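## Task

Pull the white brick off the LEGO build and set it on an empty part of the table, keeping the rest of the build in one piece and upright on the table; then open the gripper and move the arm away. Anything that stays in place only because the robot is holding it at the end does not count.

## Robot and tools

Robot: two arms, left_arm and right_arm, each ending in a parallel two-finger gripper. The names are labels only; they do not match the left or right side of any image. There are three cameras: cam_high (896x504, fixed, overlooking the table) and the fisheye wrist cameras cam_left_wrist and cam_right_wrist (616x616 each).

Frame: every position and orientation is given in one scene frame. The origin sits on the table surface midway between the arms, +x reaches out across the table, +z is up, and left_arm is mounted on the +y side. Lengths are in metres. Orientations are quaternions written w first (qw, qx, qy, qz). On each gripper, the fingers extend along its own +z axis and close along its own y axis. The reported hand position is a point between the finger pads, roughly 1 cm short of the tips, and it may be slightly wrong, especially when the arm reaches far.

The 16-number row: every command that moves the robot uses one flat list of 16 numbers covering both arms, even if only one should move. Order: x, y, z, qw, qx, qy, qz, opening for left_arm, then the same eight for right_arm. x, y, z and the quaternion are an absolute target pose for that gripper in the scene frame, not an offset. Opening runs from -1 (shut) to +1 (fully open, 0.094 m). To keep an arm still, resend exactly its last reported pose with the opening it should keep; to hold an orientation steady, repeat your own target quaternion rather than copying the drifting reported one.

Tools:
- execute_actions, argument actions: an empty list just reports the state; [{"rows": [[16 numbers], ...], "steps": n}] plays up to 15 rows, one per 1/30 s control step, repeating the last row if steps exceed the rows (steps defaults to 15, max 15); [{"steps": n}] waits n steps (max 300) counted from the previous result. Optional pictures (true/false) controls whether images come back. A rejected call moves nothing.
- move, arguments target (one 16-number row as above) and speed (m/s, 0.002 to 0.5, default 0.25; turning limited to twice that in rad/s). Both grippers follow straight lines to their poses and finish together, over 0.5 to 10 s; longer paths are cut off at 10 s. The opening is applied at the start. The path ignores obstacles and the other arm. Its result adds a move: line with the outcome (done, off_target, moving, held, fault) and the limits that acted, plus each gripper's remaining distance to its pose. paced means the target sent was clipped; held means a safety check blocked steps, after which the arm may suddenly speed up.
- wait, argument seconds (0 to 10): lets time pass with no new command.
- zoom_image, arguments camera (one of the three names) and region [x0, y0, x1, y1] in that camera's pixels, origin top-left, at most 504x504.
- finished_scene, argument scene: the number of the current scene; ends and grades it, irreversibly.

Limits on commands: a target more than 0.6 m from the arm's last reported position along any gripper axis is refused. Each control step clips the commanded pose to within 70 mm and 16 degrees of the measured pose, and position takes priority over orientation when both cannot be met. After an action ends, the arm only continues to its last clipped pose, so a distant goal may need several calls; read the resulting pose before sending the remainder. Joint friction can leave the gripper up to about 31 mm off, and tiny commands may do nothing. Joint ranges (rad): waist -2.618 to 3.054, shoulder 0 to 3.142, elbow 0 to 3.142, wrist pitch -1.571 to 1.571, wrist yaw -1.571 to 1.571, wrist roll -2.094 to 2.094.

Reading results: the state line shows each arm's pose as left_arm: ... | right_arm: .... grip_measured is the actual finger opening on the command scale (the last joint value is the opening in metres); each gripper may read about 1 mm off consistently. To grasp, command roughly 0.03 below grip_measured; less than that squeezes more gently. A Hand target line shows where the controller is currently steering each gripper. HELD marks steps where some of your row was not sent; a pose unreachable line names an arm whose command the clearance check changed or blocked. FAULT or OVER-TEMPERATURE FAULT lines mean an arm stopped. MOTOR HOT appears from 75 °C; holding loads heats motors, at 90 °C the arm pauses 10 s, and at 100 °C it goes limp and drops. Camera calibration lines give intrinsics and world-to-camera transforms for projecting points.

Timing: the simulation keeps running while you compose a reply, and no steps are held back, so each result reflects the end of the action.

Cautions: never let the arms collide or push against each other. Approach contacts slowly; faster moves and targets set deeper past the contact hit harder. Do not drop, slam or shove objects, and never knock anything off the table. Occasional disturbances may tug a held part or nudge loose ones. Keep the remaining build intact and upright, release the brick on free table space, and withdraw the gripper before finishing.

Each tool is called after "Request:" as name([rows], argument=value, ...), one row to a line, values as JSON.

## Session

Request:
execute_actions(actions=[])

Scene clock: 0.00 s of 4500.00 s.
left_arm: end_effector_position=(+0.1559, -0.0581, +0.2674) grip_measured=+1.000 end_effector_quat_wxyz=(+0.356, +0.315, +0.604, -0.639) | right_arm: end_effector_position=(+0.1320, -0.5603, +0.2574) grip_measured=+1.000 end_effector_quat_wxyz=(+0.189, +0.019, +0.808, -0.557)
Joint positions: left_arm=[-0.842  1.239  0.527  0.805  0.702 -0.642  0.094] | right_arm=[-1.022  0.886  0.714 -0.173  0.43  -1.071  0.094]
Joint velocities: left_arm=[-0.007  0.007 -0.012  0.037 -0.037  0.022  0.   ] | right_arm=[ 0.002 -0.007 -0.007 -0.022 -0.037 -0.037  0.   ]
Motor temperatures (°C, as the motors report them): left_arm=[26 24 24 23 24 24] | right_arm=[24 25 22 23 23 23]
Hand target (left_arm): +0.156, -0.058, +0.267; +0.356, +0.315, +0.604, -0.639
Hand target (right_arm): +0.132, -0.560, +0.257; +0.189, +0.019, +0.808, -0.557

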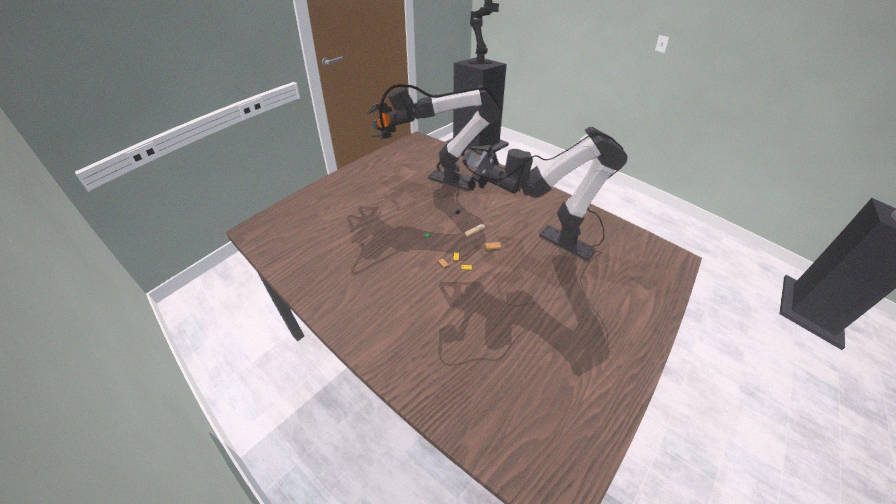

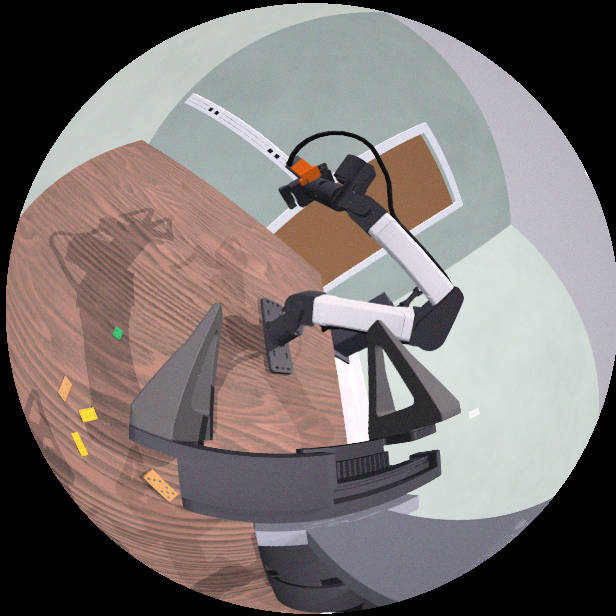

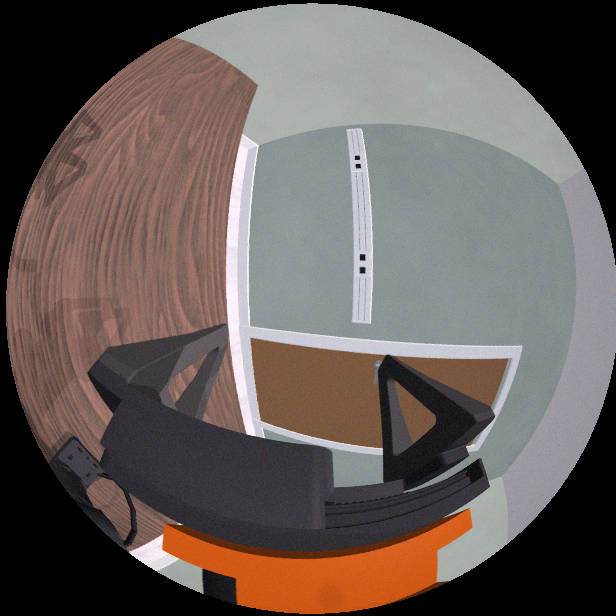

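Request:
zoom_image(camera="cam_high", region=[410, 190, 530, 290])

Region (410, 190, 530, 290) of cam_high's 896x504 image, scaled by 4.200, with more detail than that image has.

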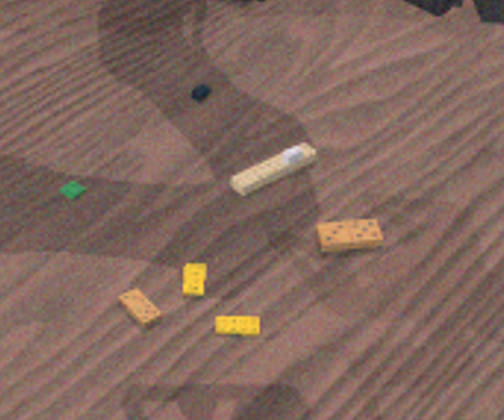

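Request:
move(target=[0.125,0.0,0.12,0,0,1,0,1,0.2,-0.3,0.2,0,0,1,0,1])

Request:
zoom_image(camera="cam_left_wrist", region=[160, 200, 460, 500])

Scene clock: 25.23 s of 4500.00 s.
left_arm: end_effector_position=(+0.1278, +0.0026, +0.1221) grip_measured=+1.000 end_effector_quat_wxyz=(-0.000, +0.006, +1.000, -0.007) | right_arm: end_effector_position=(+0.2029, -0.3070, +0.1910) grip_measured=+1.000 end_effector_quat_wxyz=(+0.009, -0.004, +1.000, -0.006)
Joint positions: left_arm=[-1.134  1.713  1.446 -1.29   0.007 -1.119  0.094] | right_arm=[-0.324  1.463  1.467 -1.555  0.009 -0.123  0.094]
Joint velocities: left_arm=[-0.012 -0.002 -0.002 -0.037 -0.037 -0.066  0.   ] | right_arm=[-0.012  0.002  0.012  0.007  0.007  0.022  0.   ]
Motor temperatures (°C, as the motors report them): left_arm=[26 26 29 28 24 24] | right_arm=[24 25 26 26 23 23]
Hand target (left_arm): +0.127, +0.001, +0.121; -0.003, +0.004, +1.000, -0.000
Hand target (right_arm): +0.208, -0.304, +0.196; +0.015, -0.005, +1.000, -0.001
Off the commanded pose (left_arm): 0.004 m, 1 deg.
Off the commanded pose (right_arm): 0.012 m, 1 deg.
joint sent to its limit (right arm) — the command would take joint 4 (wrist pitch) past its lower limit, so that joint was sent only as far as its limit.
After step 90, 18.00 s passed at rest.
move: off_target (right_arm)
camera_calibration (this result's frames):
cam_left_wrist: T_world_to_cam=[[0.266169, -0.960525, 0.0809089, -0.0506484], [-0.587027, -0.0949471, 0.80398, -0.0132906], [-0.764561, -0.26149, -0.589126, 0.283362], [0, 0, 0, 1]] pos_world=[0.222327, 0.0241854, 0.181719]
cam_right_wrist: T_world_to_cam=[[0.22893, -0.973275, 0.0180882, -0.351505], [-0.867711, -0.195607, 0.456963, 0.0575032], [-0.441212, -0.120308, -0.889302, 0.334062], [0, 0, 0, 1]] pos_world=[0.277759, -0.290673, 0.277164]

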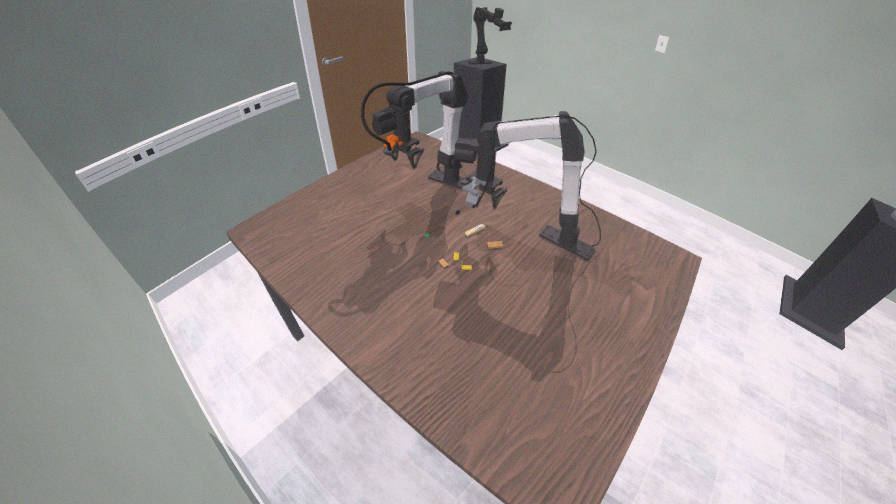

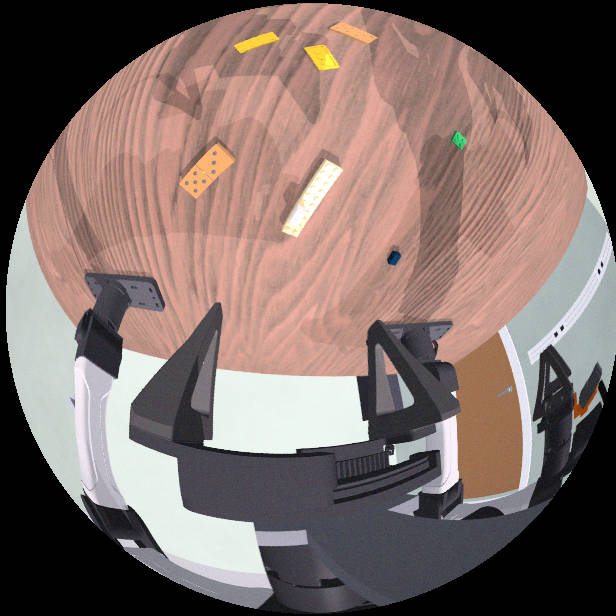

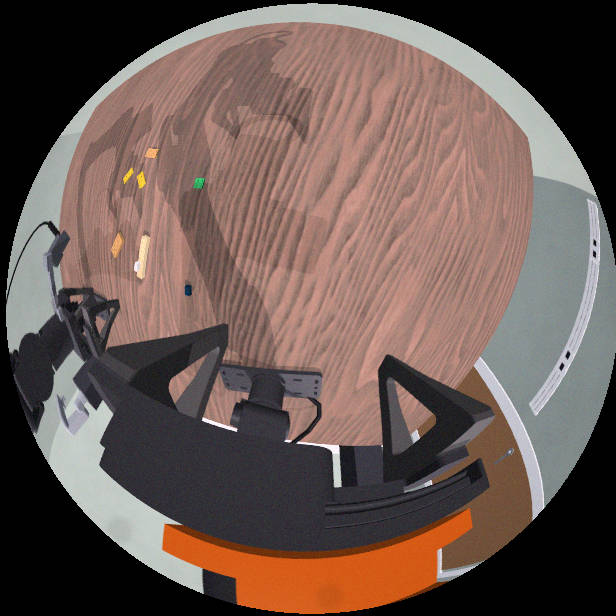

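Region (160, 200, 460, 500) of cam_left_wrist's 616x616 image, scaled by 1.680, with more detail than that image has.

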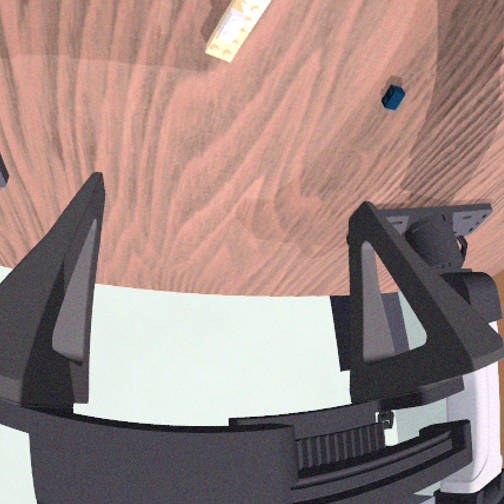

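Request:
move(target=[0.12,0.006,0.06,0,0.17,0.985,0,0.2,0.2,-0.3,0.22,0,0,1,0,1])

Request:
zoom_image(camera="cam_left_wrist", region=[200, 150, 440, 390])

Scene clock: 44.87 s of 4500.00 s.
left_arm: end_effector_position=(+0.1229, +0.0037, +0.0714) grip_measured=+0.202 end_effector_quat_wxyz=(+0.005, +0.160, +0.987, -0.013) | right_arm: end_effector_position=(+0.1965, -0.3033, +0.2068) grip_measured=+1.000 end_effector_quat_wxyz=(+0.044, +0.002, +0.999, -0.008)
Joint positions: left_arm=[-1.147  1.713  1.242 -1.073  0.007 -0.823  0.056] | right_arm=[-0.312  1.391  1.467 -1.557  0.007 -0.101  0.094]
Joint velocities: left_arm=[-0.017  0.002  0.032 -0.051 -0.037  0.095  0.001] | right_arm=[-0.022 -0.002  0.002 -0.051 -0.051 -0.022  0.   ]
Motor temperatures (°C, as the motors report them): left_arm=[26 28 31 26 24 24] | right_arm=[24 26 28 24 23 23]
Hand target (left_arm): +0.120, +0.006, +0.060; -0.000, +0.170, +0.985, +0.000
Hand target (right_arm): +0.200, -0.300, +0.219; +0.066, +0.000, +0.998, -0.006
Off the commanded pose (left_arm): 0.012 m, 2 deg.
Off the commanded pose (right_arm): 0.014 m, 5 deg.
joint sent to its limit (right arm) — the command would take joint 4 (wrist pitch) past its lower limit, so that joint was sent only as far as its limit.
After step 90, 15.37 s passed at rest.
move: off_target (left_arm, right_arm)
camera_calibration (this result's frames):
cam_left_wrist: T_world_to_cam=[[-0.0397468, -0.994763, 0.0941678, -0.00735949], [-0.59621, 0.099238, 0.796671, 0.0255913], [-0.801844, -0.0244786, -0.597032, 0.254252], [0, 0, 0, 1]] pos_world=[0.218836, -0.00363683, 0.132102]
cam_right_wrist: T_world_to_cam=[[0.216289, -0.975579, 0.0382759, -0.34905], [-0.899767, -0.183957, 0.395701, 0.0680198], [-0.378996, -0.120025, -0.917582, 0.339435], [0, 0, 0, 1]] pos_world=[0.265342, -0.287272, 0.297904]

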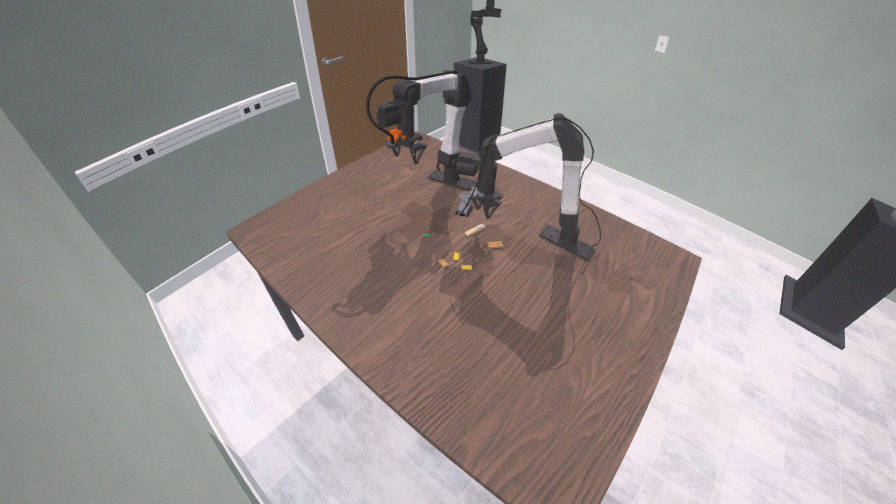

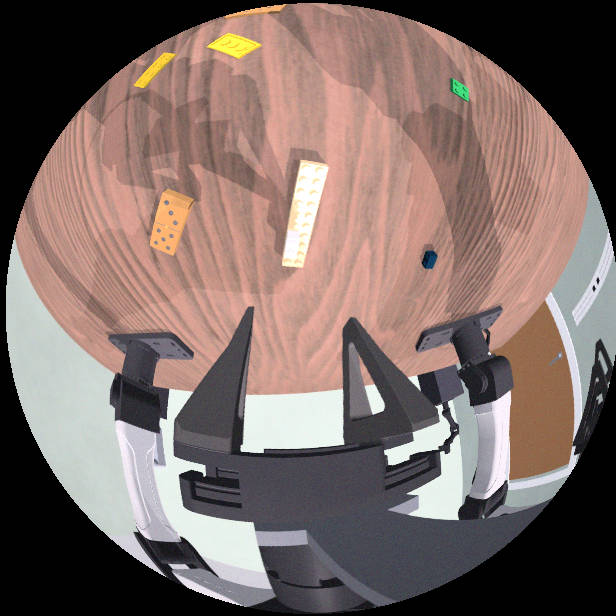

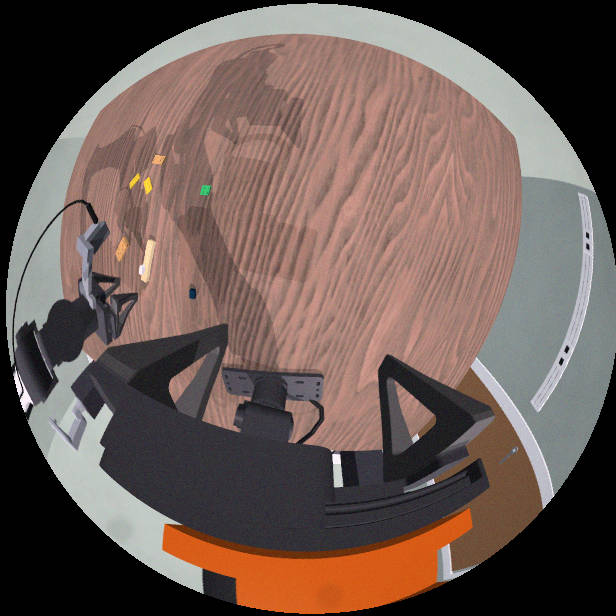

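Region (200, 150, 440, 390) of cam_left_wrist's 616x616 image, scaled by 2.100, with more detail than that image has.

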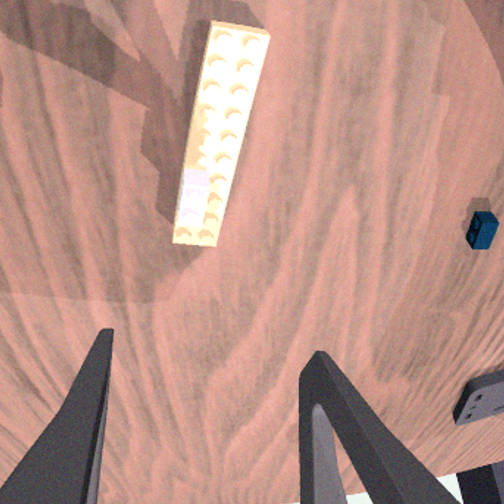

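Request:
move(target=[0.133,0.004,0.03,0,0.216,0.976,0,-0.5,0.17,-0.06,0.06,0,0,0.924,0.383,-1])

Scene clock: 64.47 s of 4500.00 s.
left_arm: end_effector_position=(+0.1313, -0.0025, +0.0412) grip_measured=-0.498 end_effector_quat_wxyz=(+0.006, +0.216, +0.976, -0.013) | right_arm: end_effector_position=(+0.1848, -0.0587, +0.0669) grip_measured=-0.988 end_effector_quat_wxyz=(+0.013, +0.000, +0.922, +0.387)
Joint positions: left_arm=[-1.131  1.779  1.196 -0.96   0.007 -0.693  0.024] | right_arm=[ 0.209  1.441  0.703 -0.415 -0.699  0.571  0.001]
Joint velocities: left_arm=[-0.012  0.002  0.007 -0.11   0.11   0.007  0.001] | right_arm=[-0.022 -0.002 -0.002  0.037  0.022 -0.081  0.   ]
Motor temperatures (°C, as the motors report them): left_arm=[26 29 30 25 24 24] | right_arm=[24 27 29 24 23 23]
Hand target (left_arm): +0.133, +0.004, +0.031; -0.000, +0.216, +0.976, -0.000
Hand target (right_arm): +0.177, -0.058, +0.060; +0.001, +0.001, +0.922, +0.388
Off the commanded pose (left_arm): 0.013 m, 2 deg.
Off the commanded pose (right_arm): 0.016 m, 2 deg.
After step 90, 14.17 s passed at rest.
move: off_target (left_arm, right_arm)
camera_calibration (this result's frames):
cam_left_wrist: T_world_to_cam=[[-0.152244, -0.983944, 0.0931427, 0.00451269], [-0.584058, 0.165593, 0.794642, 0.0539737], [-0.797307, 0.0665789, -0.599891, 0.242535], [0, 0, 0, 1]] pos_world=[0.225586, -0.0206452, 0.102185]
cam_right_wrist: T_world_to_cam=[[0.231245, -0.686669, -0.68921, -0.0396638], [-0.869841, -0.463235, 0.169677, 0.151027], [-0.435778, 0.560266, -0.704414, 0.272196], [0, 0, 0, 1]] pos_world=[0.259159, -0.109778, 0.138777]

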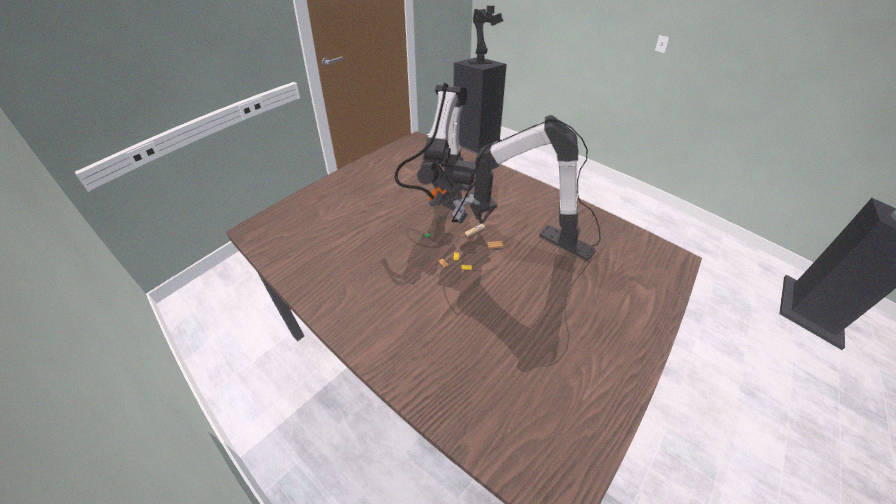

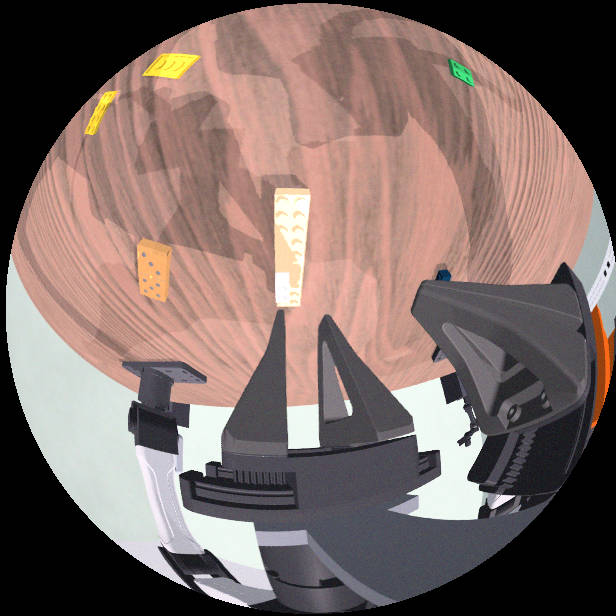

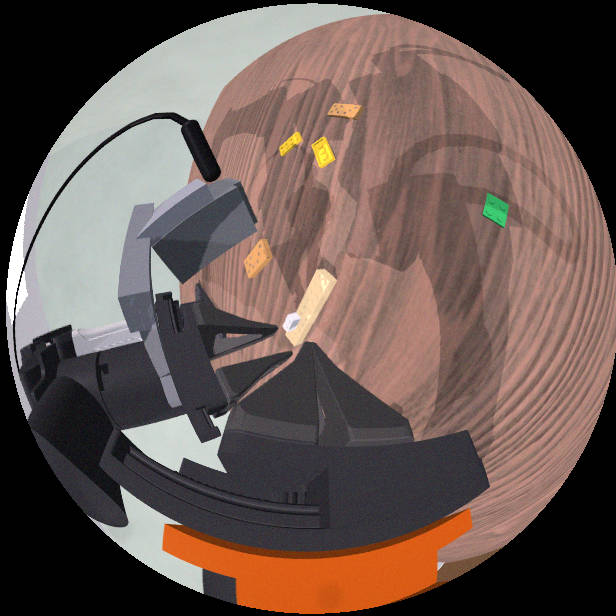

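Request:
move(target=[0.136,0.013,0.012,0,0.216,0.976,0,-0.5,0.2,-0.07,0.06,0,0,0.924,0.383,-1], speed=0.05)

Request:
zoom_image(camera="cam_right_wrist", region=[200, 220, 400, 420])

Request:
zoom_image(camera="cam_left_wrist", region=[200, 200, 400, 400])

Scene clock: 74.73 s of 4500.00 s.
left_arm: end_effector_position=(+0.1350, +0.0063, +0.0240) grip_measured=-0.498 end_effector_quat_wxyz=(+0.007, +0.216, +0.976, -0.014) | right_arm: end_effector_position=(+0.1918, -0.0721, +0.0541) grip_measured=-0.988 end_effector_quat_wxyz=(-0.005, +0.002, +0.926, +0.376)
Joint positions: left_arm=[-1.109  1.779  1.123 -0.885  0.007 -0.671  0.024] | right_arm=[ 0.149  1.516  0.736 -0.473 -0.716  0.48   0.001]
Joint velocities: left_arm=[-0.002  0.002  0.012 -0.037  0.022 -0.007  0.   ] | right_arm=[-0.007 -0.022 -0.012 -0.007 -0.066 -0.037  0.001]
Motor temperatures (°C, as the motors report them): left_arm=[26 30 30 25 24 24] | right_arm=[24 27 28 25 23 23]
Hand target (left_arm): +0.136, +0.013, +0.013; -0.000, +0.216, +0.976, -0.000
Hand target (right_arm): +0.200, -0.071, +0.060; +0.000, -0.000, +0.924, +0.382
Off the commanded pose (left_arm): 0.014 m, 2 deg.
Off the commanded pose (right_arm): 0.010 m, 1 deg.
After step 90, 6.17 s passed at rest.
move: off_target (left_arm)
camera_calibration (this result's frames):
cam_left_wrist: T_world_to_cam=[[-0.151638, -0.983881, 0.0947799, 0.0152073], [-0.585486, 0.166664, 0.793366, 0.068548], [-0.796374, 0.0648121, -0.601322, 0.234582], [0, 0, 0, 1]] pos_world=[0.229255, -0.011666, 0.0852342]
cam_right_wrist: T_world_to_cam=[[0.215221, -0.700599, -0.680325, -0.0577886], [-0.85847, -0.467817, 0.210181, 0.148326], [-0.46552, 0.538803, -0.702127, 0.277716], [0, 0, 0, 1]] pos_world=[0.269053, -0.120732, 0.124502]

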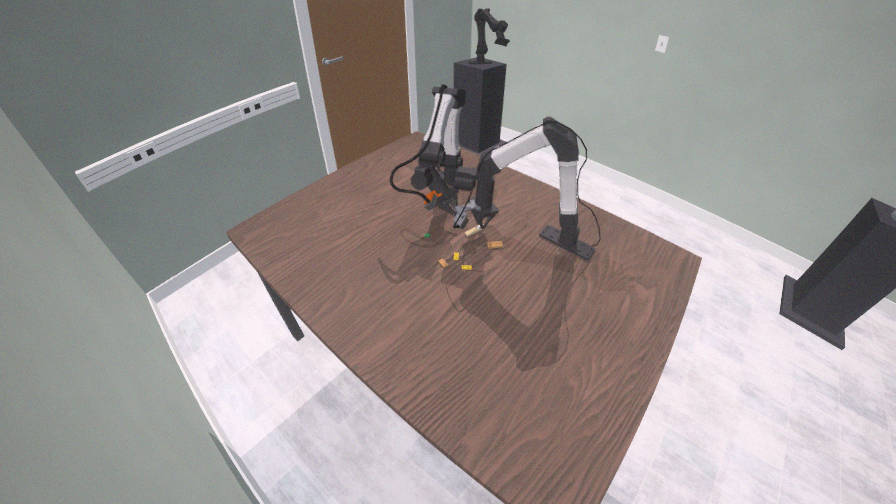

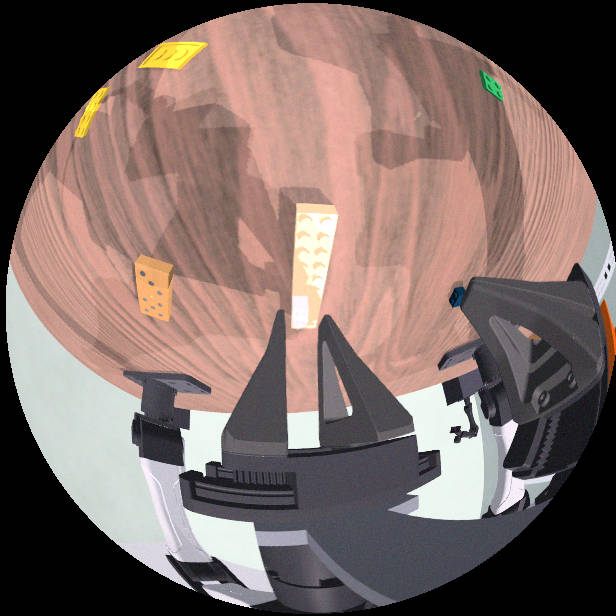

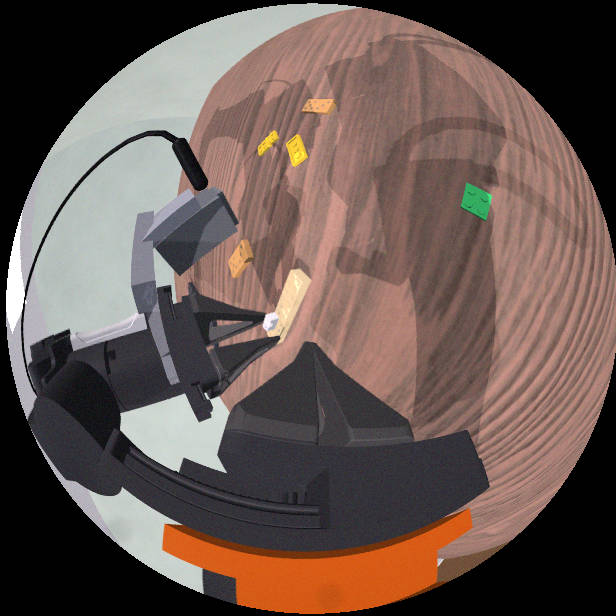

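Region (200, 220, 400, 420) of cam_right_wrist's 616x616 image, scaled by 2.520, with more detail than that image has.

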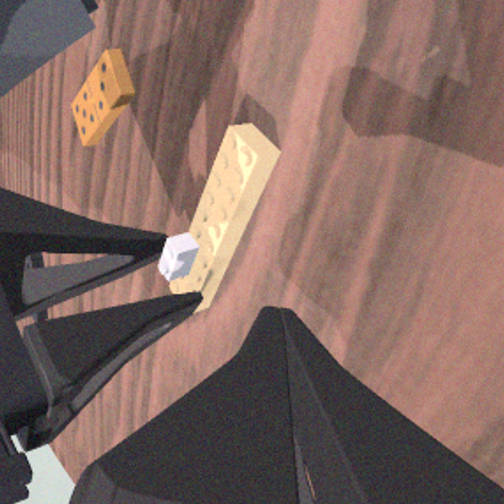

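Region (200, 200, 400, 400) of cam_left_wrist's 616x616 image, scaled by 2.520, with more detail than that image has.

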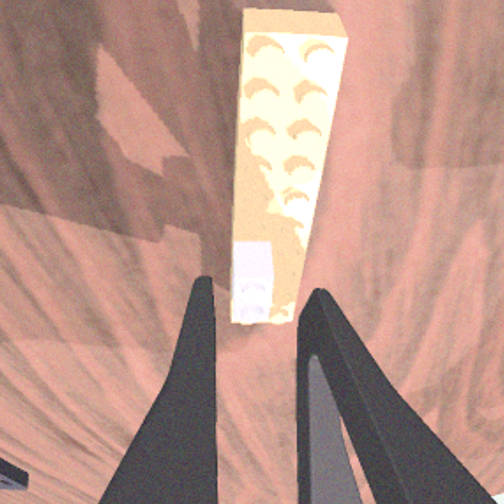

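Request:
move(target=[0.152,0.006,0.018,0,0.216,0.976,0,-0.65,0.2,-0.07,0.06,0,0,0.924,0.383,-1], speed=0.05)

Request:
zoom_image(camera="cam_right_wrist", region=[200, 220, 400, 420])

Request:
zoom_image(camera="cam_left_wrist", region=[200, 200, 400, 400])

Scene clock: 85.87 s of 4500.00 s.
left_arm: end_effector_position=(+0.1487, +0.0028, +0.0228) grip_measured=-0.648 end_effector_quat_wxyz=(+0.006, +0.215, +0.977, -0.013) | right_arm: end_effector_position=(+0.1914, -0.0720, +0.0541) grip_measured=-0.988 end_effector_quat_wxyz=(-0.006, +0.001, +0.926, +0.377)
Joint positions: left_arm=[-1.075  1.817  1.165 -0.892  0.008 -0.639  0.017] | right_arm=[ 0.149  1.516  0.736 -0.474 -0.717  0.479  0.001]
Joint velocities: left_arm=[-0.007  0.007 -0.012 -0.007  0.007  0.022  0.001] | right_arm=[-0.027 -0.007  0.007  0.051 -0.022  0.007  0.   ]
Motor temperatures (°C, as the motors report them): left_arm=[26 31 30 25 24 24] | right_arm=[24 27 29 25 23 23]
Hand target (left_arm): +0.152, +0.006, +0.018; -0.000, +0.216, +0.976, -0.000
Hand target (right_arm): +0.200, -0.070, +0.060; +0.000, +0.000, +0.924, +0.383
Off the commanded pose (left_arm): 0.007 m, 2 deg.
Off the commanded pose (right_arm): 0.011 m, 1 deg.
After step 90, 7.40 s passed at rest.
move: off_target (right_arm)
camera_calibration (this result's frames):
cam_left_wrist: T_world_to_cam=[[-0.149657, -0.984407, 0.0924391, 0.0137019], [-0.584853, 0.163519, 0.794486, 0.0780088], [-0.797214, 0.0648374, -0.600205, 0.245101], [0, 0, 0, 1]] pos_world=[0.243072, -0.0151593, 0.0838672]
cam_right_wrist: T_world_to_cam=[[0.215727, -0.699689, -0.6811, -0.0576028], [-0.857552, -0.46934, 0.210535, 0.147697], [-0.466976, 0.53866, -0.701269, 0.277766], [0, 0, 0, 1]] pos_world=[0.268794, -0.120606, 0.12446]

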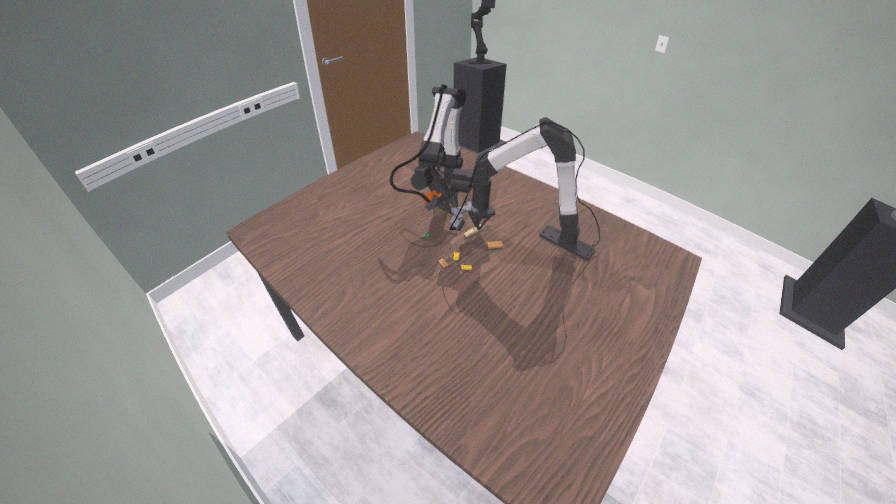

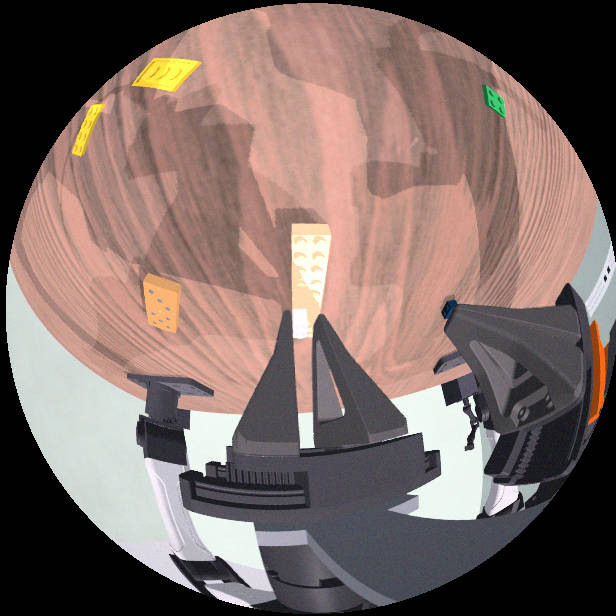

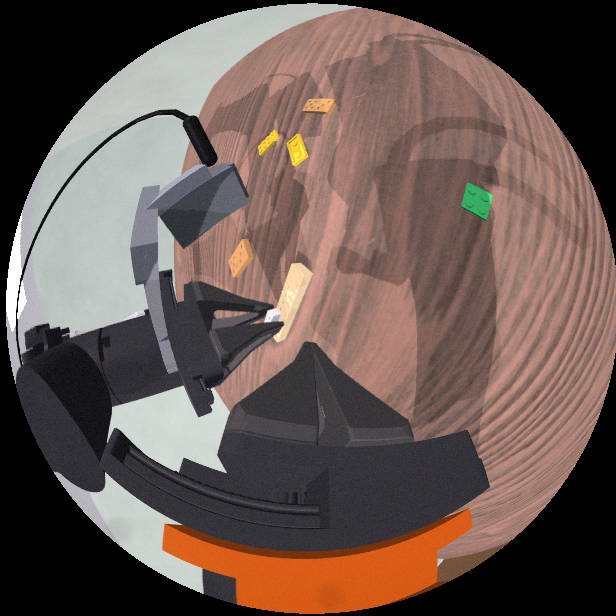

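Region (200, 220, 400, 420) of cam_right_wrist's 616x616 image, scaled by 2.520, with more detail than that image has.

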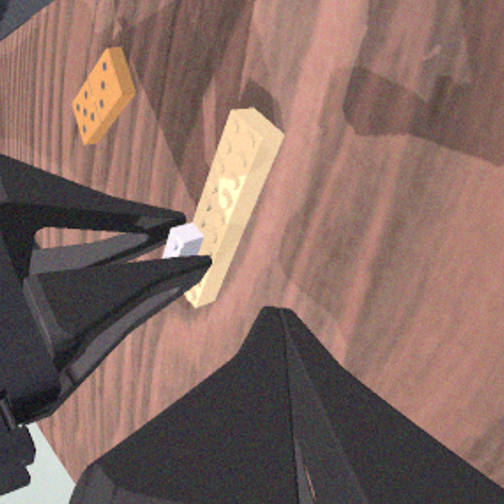

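Region (200, 200, 400, 400) of cam_left_wrist's 616x616 image, scaled by 2.520, with more detail than that image has.

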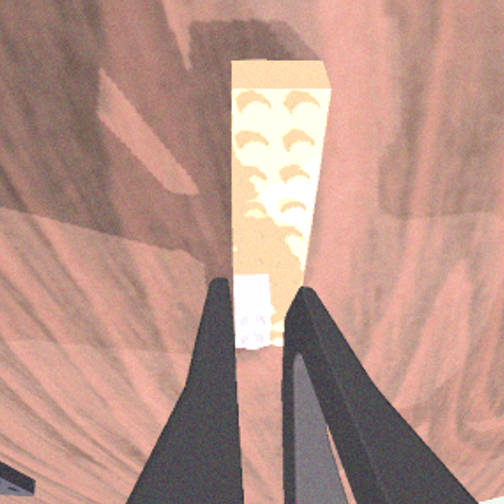

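Request:
move(target=[0.152,0.006,0.018,0,0.216,0.976,0,-0.87,0.2,-0.035,0.035,0,0,0.924,0.383,-1], speed=0.05)

Request:
zoom_image(camera="cam_right_wrist", region=[200, 220, 400, 420])

Scene clock: 100.13 s of 4500.00 s.
left_arm: end_effector_position=(+0.1489, +0.0037, +0.0228) grip_measured=-0.855 end_effector_quat_wxyz=(+0.005, +0.215, +0.976, -0.011) | right_arm: end_effector_position=(+0.1998, -0.0371, +0.0390) grip_measured=-0.988 end_effector_quat_wxyz=(-0.002, +0.001, +0.922, +0.387)
Joint positions: left_arm=[-1.074  1.817  1.165 -0.895  0.006 -0.637  0.007] | right_arm=[ 0.254  1.614  0.736 -0.269 -0.695  0.618  0.001]
Joint velocities: left_arm=[ 0.012 -0.007 -0.002 -0.051  0.007  0.037 -0.001] | right_arm=[-0.007 -0.002 -0.002  0.11   0.022  0.022 -0.   ]
Motor temperatures (°C, as the motors report them): left_arm=[26 31 31 25 24 24] | right_arm=[24 28 29 25 23 23]
Hand target (left_arm): +0.152, +0.006, +0.018; +0.000, +0.216, +0.976, -0.000
Hand target (right_arm): +0.201, -0.035, +0.036; +0.000, +0.000, +0.923, +0.385
Off the commanded pose (left_arm): 0.006 m, 1 deg.
Off the commanded pose (right_arm): 0.005 m, 1 deg.
After step 90, 9.97 s passed at rest.
move: done
camera_calibration (this result's frames):
cam_left_wrist: T_world_to_cam=[[-0.150735, -0.984504, 0.0896108, 0.0147885], [-0.584501, 0.161861, 0.795085, 0.0779315], [-0.797269, 0.0674696, -0.599842, 0.245171], [0, 0, 0, 1]] pos_world=[0.243247, -0.0145963, 0.0837763]
cam_right_wrist: T_world_to_cam=[[0.219462, -0.685162, -0.694543, -0.0449592], [-0.860077, -0.471926, 0.193785, 0.175591], [-0.460547, 0.554832, -0.692862, 0.251319], [0, 0, 0, 1]] pos_world=[0.276633, -0.0873779, 0.108876]

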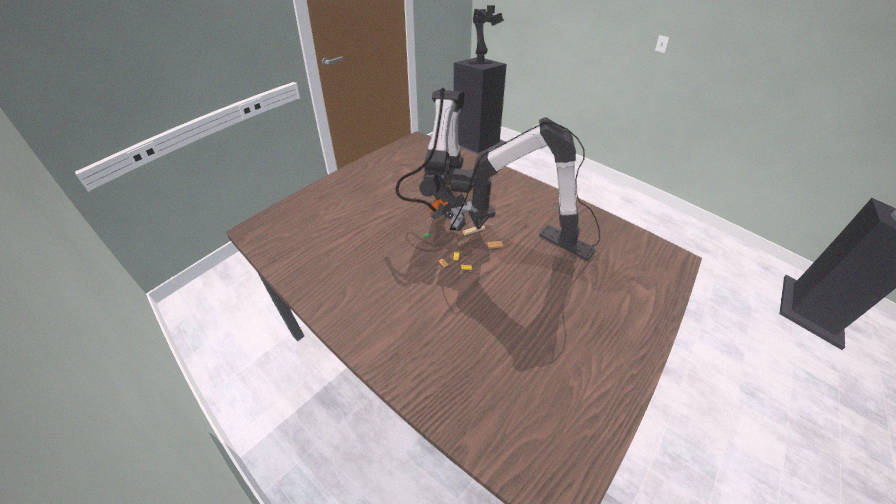

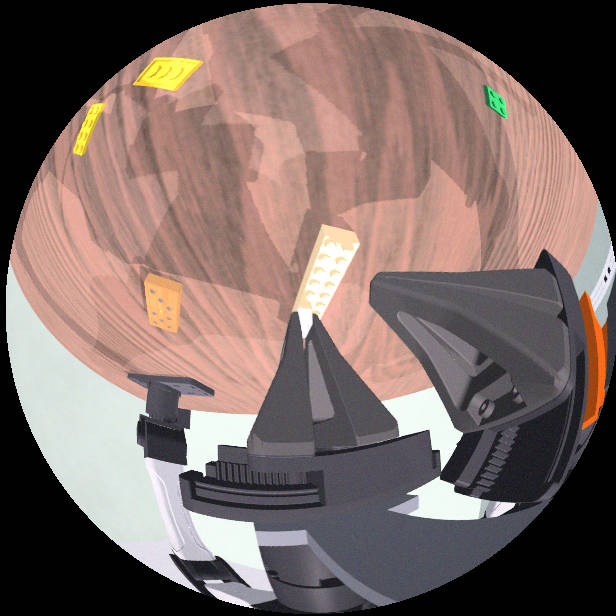

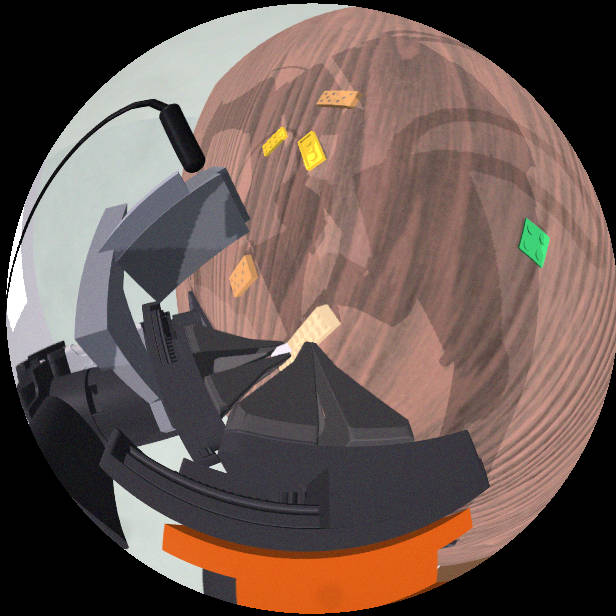

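Region (200, 220, 400, 420) of cam_right_wrist's 616x616 image, scaled by 2.520, with more detail than that image has.

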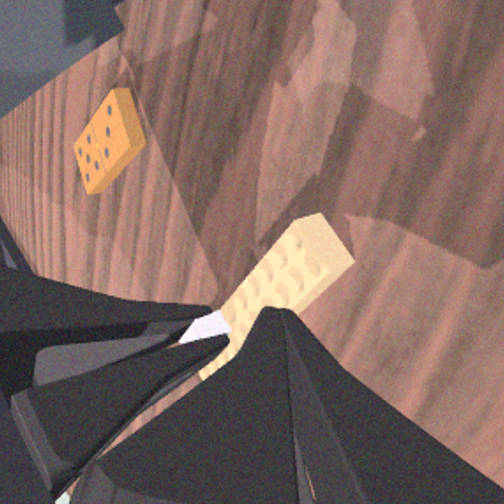

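Request:
move(target=[0.152,0.006,0.018,0,0.216,0.976,0,-0.89,0.197,-0.018,0.035,0,0,0.924,0.383,-1], speed=0.04)

Request:
move(target=[0.152,0.006,0.018,0,0.216,0.976,0,-0.89,0.197,-0.018,0.012,0,0,0.924,0.383,-1], speed=0.02)

Scene clock: 110.20 s of 4500.00 s.
left_arm: end_effector_position=(+0.1454, +0.0165, +0.0228) grip_measured=-0.864 end_effector_quat_wxyz=(-0.008, +0.215, +0.976, +0.012) | right_arm: end_effector_position=(+0.1980, -0.0251, +0.0400) grip_measured=-0.988 end_effector_quat_wxyz=(+0.001, +0.005, +0.923, +0.386)
Joint positions: left_arm=[-1.07   1.817  1.165 -0.948 -0.004 -0.633  0.006] | right_arm=[ 0.301  1.614  0.736 -0.228 -0.667  0.683  0.001]
Joint velocities: left_arm=[ 0.007  0.002 -0.002  0.081 -0.022 -0.037  0.001] | right_arm=[ 0.007 -0.002  0.012  0.066 -0.037  0.037  0.   ]
Motor temperatures (°C, as the motors report them): left_arm=[26 32 32 25 24 24] | right_arm=[24 28 29 25 23 23]
Hand target (left_arm): +0.152, +0.006, +0.018; -0.000, +0.216, +0.976, -0.000
Hand target (right_arm): +0.197, -0.018, +0.036; +0.000, +0.000, +0.923, +0.384
Off the commanded pose (left_arm): 0.013 m, 2 deg.
Off the commanded pose (right_arm): 0.009 m, 1 deg.
After step 90, 6.27 s passed at rest.
move: off_target (left_arm)
camera_calibration (this result's frames):
cam_left_wrist: T_world_to_cam=[[-0.150092, -0.987804, 0.0414234, 0.0279197], [-0.571625, 0.120888, 0.811561, 0.0721819], [-0.806671, 0.0981301, -0.582797, 0.241958], [0, 0, 0, 1]] pos_world=[0.240632, -0.0048901, 0.081276]
cam_right_wrist: T_world_to_cam=[[0.213438, -0.689406, -0.692216, -0.034672], [-0.865521, -0.462064, 0.193313, 0.180871], [-0.453119, 0.557868, -0.695318, 0.243228], [0, 0, 0, 1]] pos_world=[0.274159, -0.0760184, 0.110156]

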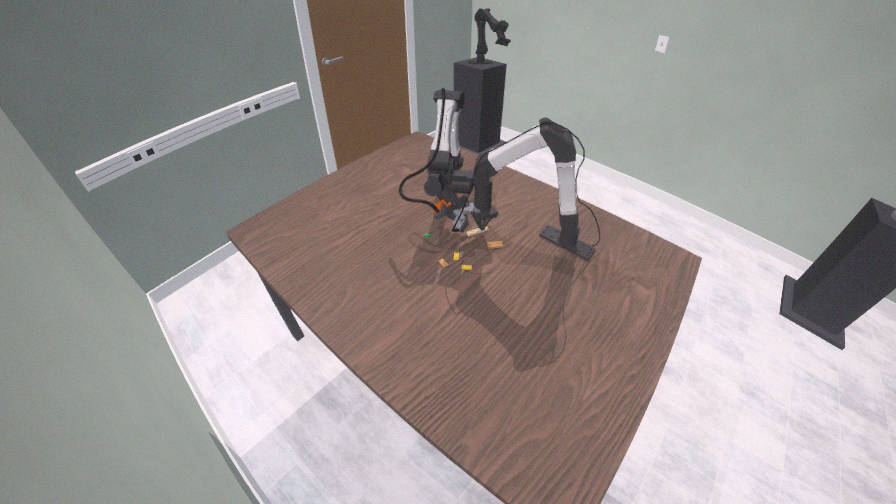

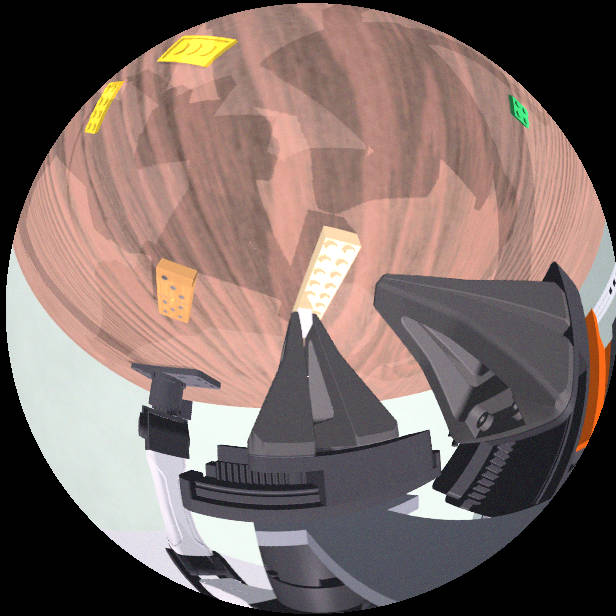

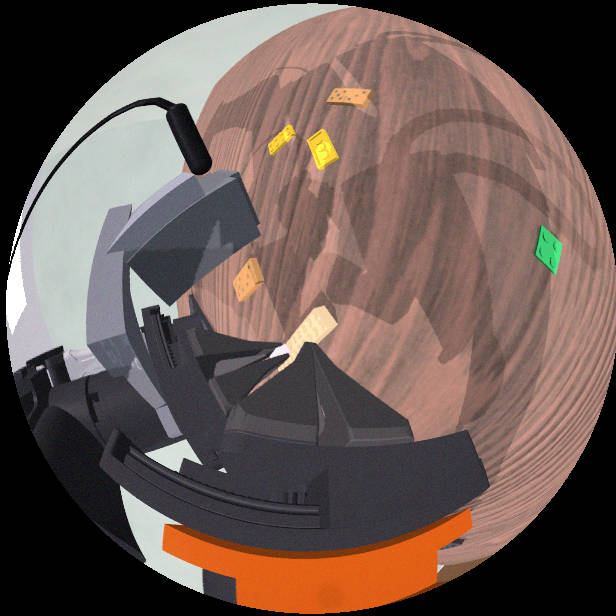

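Scene clock: 111.87 s of 4500.00 s.
left_arm: end_effector_position=(+0.1493, +0.0259, +0.0232) grip_measured=-0.864 end_effector_quat_wxyz=(-0.006, +0.210, +0.977, +0.031) | right_arm: end_effector_position=(+0.2022, -0.0127, +0.0391) grip_measured=-0.988 end_effector_quat_wxyz=(+0.000, -0.011, +0.909, +0.416)
Joint positions: left_arm=[-1.059  1.817  1.165 -0.973 -0.031 -0.634  0.006] | right_arm=[ 0.304  1.664  0.736 -0.136 -0.726  0.684  0.001]
Joint velocities: left_arm=[-0.022  0.007 -0.002 -0.095 -0.007  0.007 -0.001] | right_arm=[-0.012  0.007 -0.002  0.022  0.022  0.037 -0.   ]
Motor temperatures (°C, as the motors report them): left_arm=[26 32 32 25 24 24] | right_arm=[24 28 29 25 23 23]
Hand target (left_arm): +0.152, +0.007, +0.019; -0.000, +0.216, +0.976, +0.000
Hand target (right_arm): +0.196, -0.019, +0.014; -0.001, -0.001, +0.924, +0.383
Off the commanded pose (left_arm): 0.021 m, 4 deg.
Off the commanded pose (right_arm): 0.028 m, 4 deg.
move: off_target (left_arm, right_arm)
camera_calibration (this result's frames):
cam_left_wrist: T_world_to_cam=[[-0.139388, -0.990227, 0.0046727, 0.0371207], [-0.581866, 0.085722, 0.808754, 0.0755207], [-0.801251, 0.110012, -0.588128, 0.243418], [0, 0, 0, 1]] pos_world=[0.244156, 0.0035053, 0.0819097]
cam_right_wrist: T_world_to_cam=[[0.241529, -0.634941, -0.733835, -0.0309357], [-0.852707, -0.49984, 0.151826, 0.188912], [-0.463201, 0.589076, -0.662144, 0.238668], [0, 0, 0, 1]] pos_world=[0.279109, -0.0658102, 0.106649]

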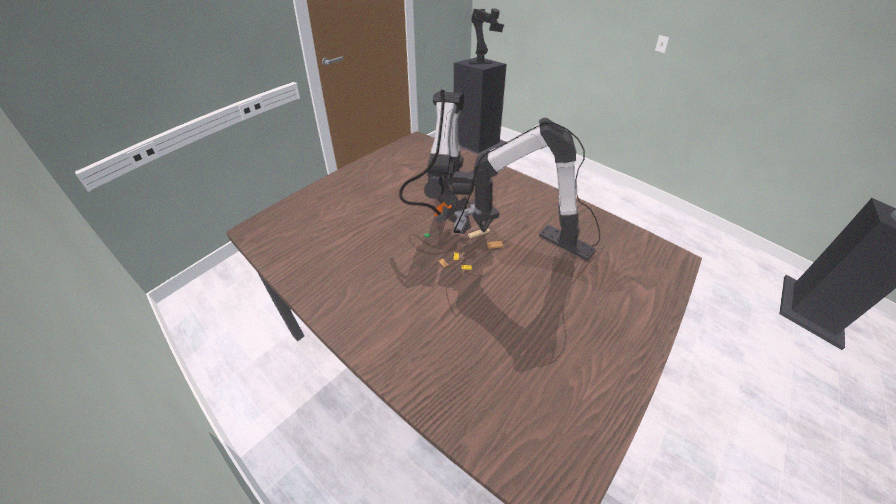

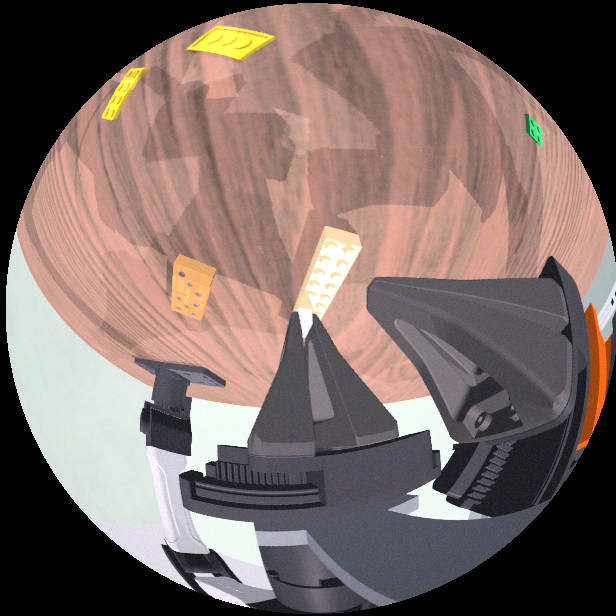

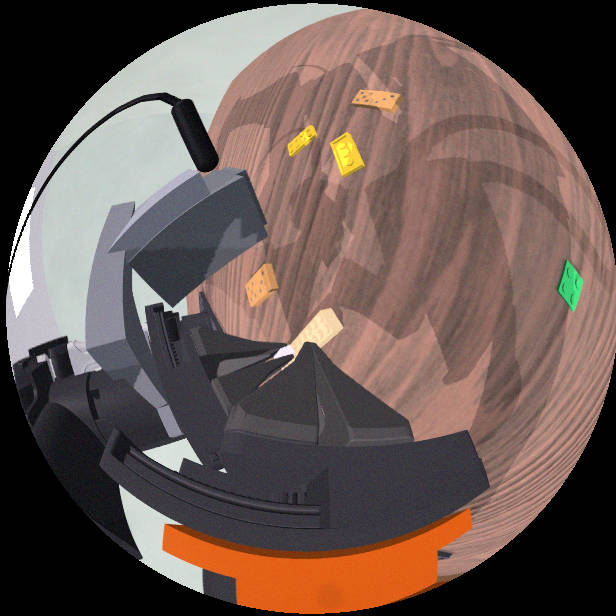

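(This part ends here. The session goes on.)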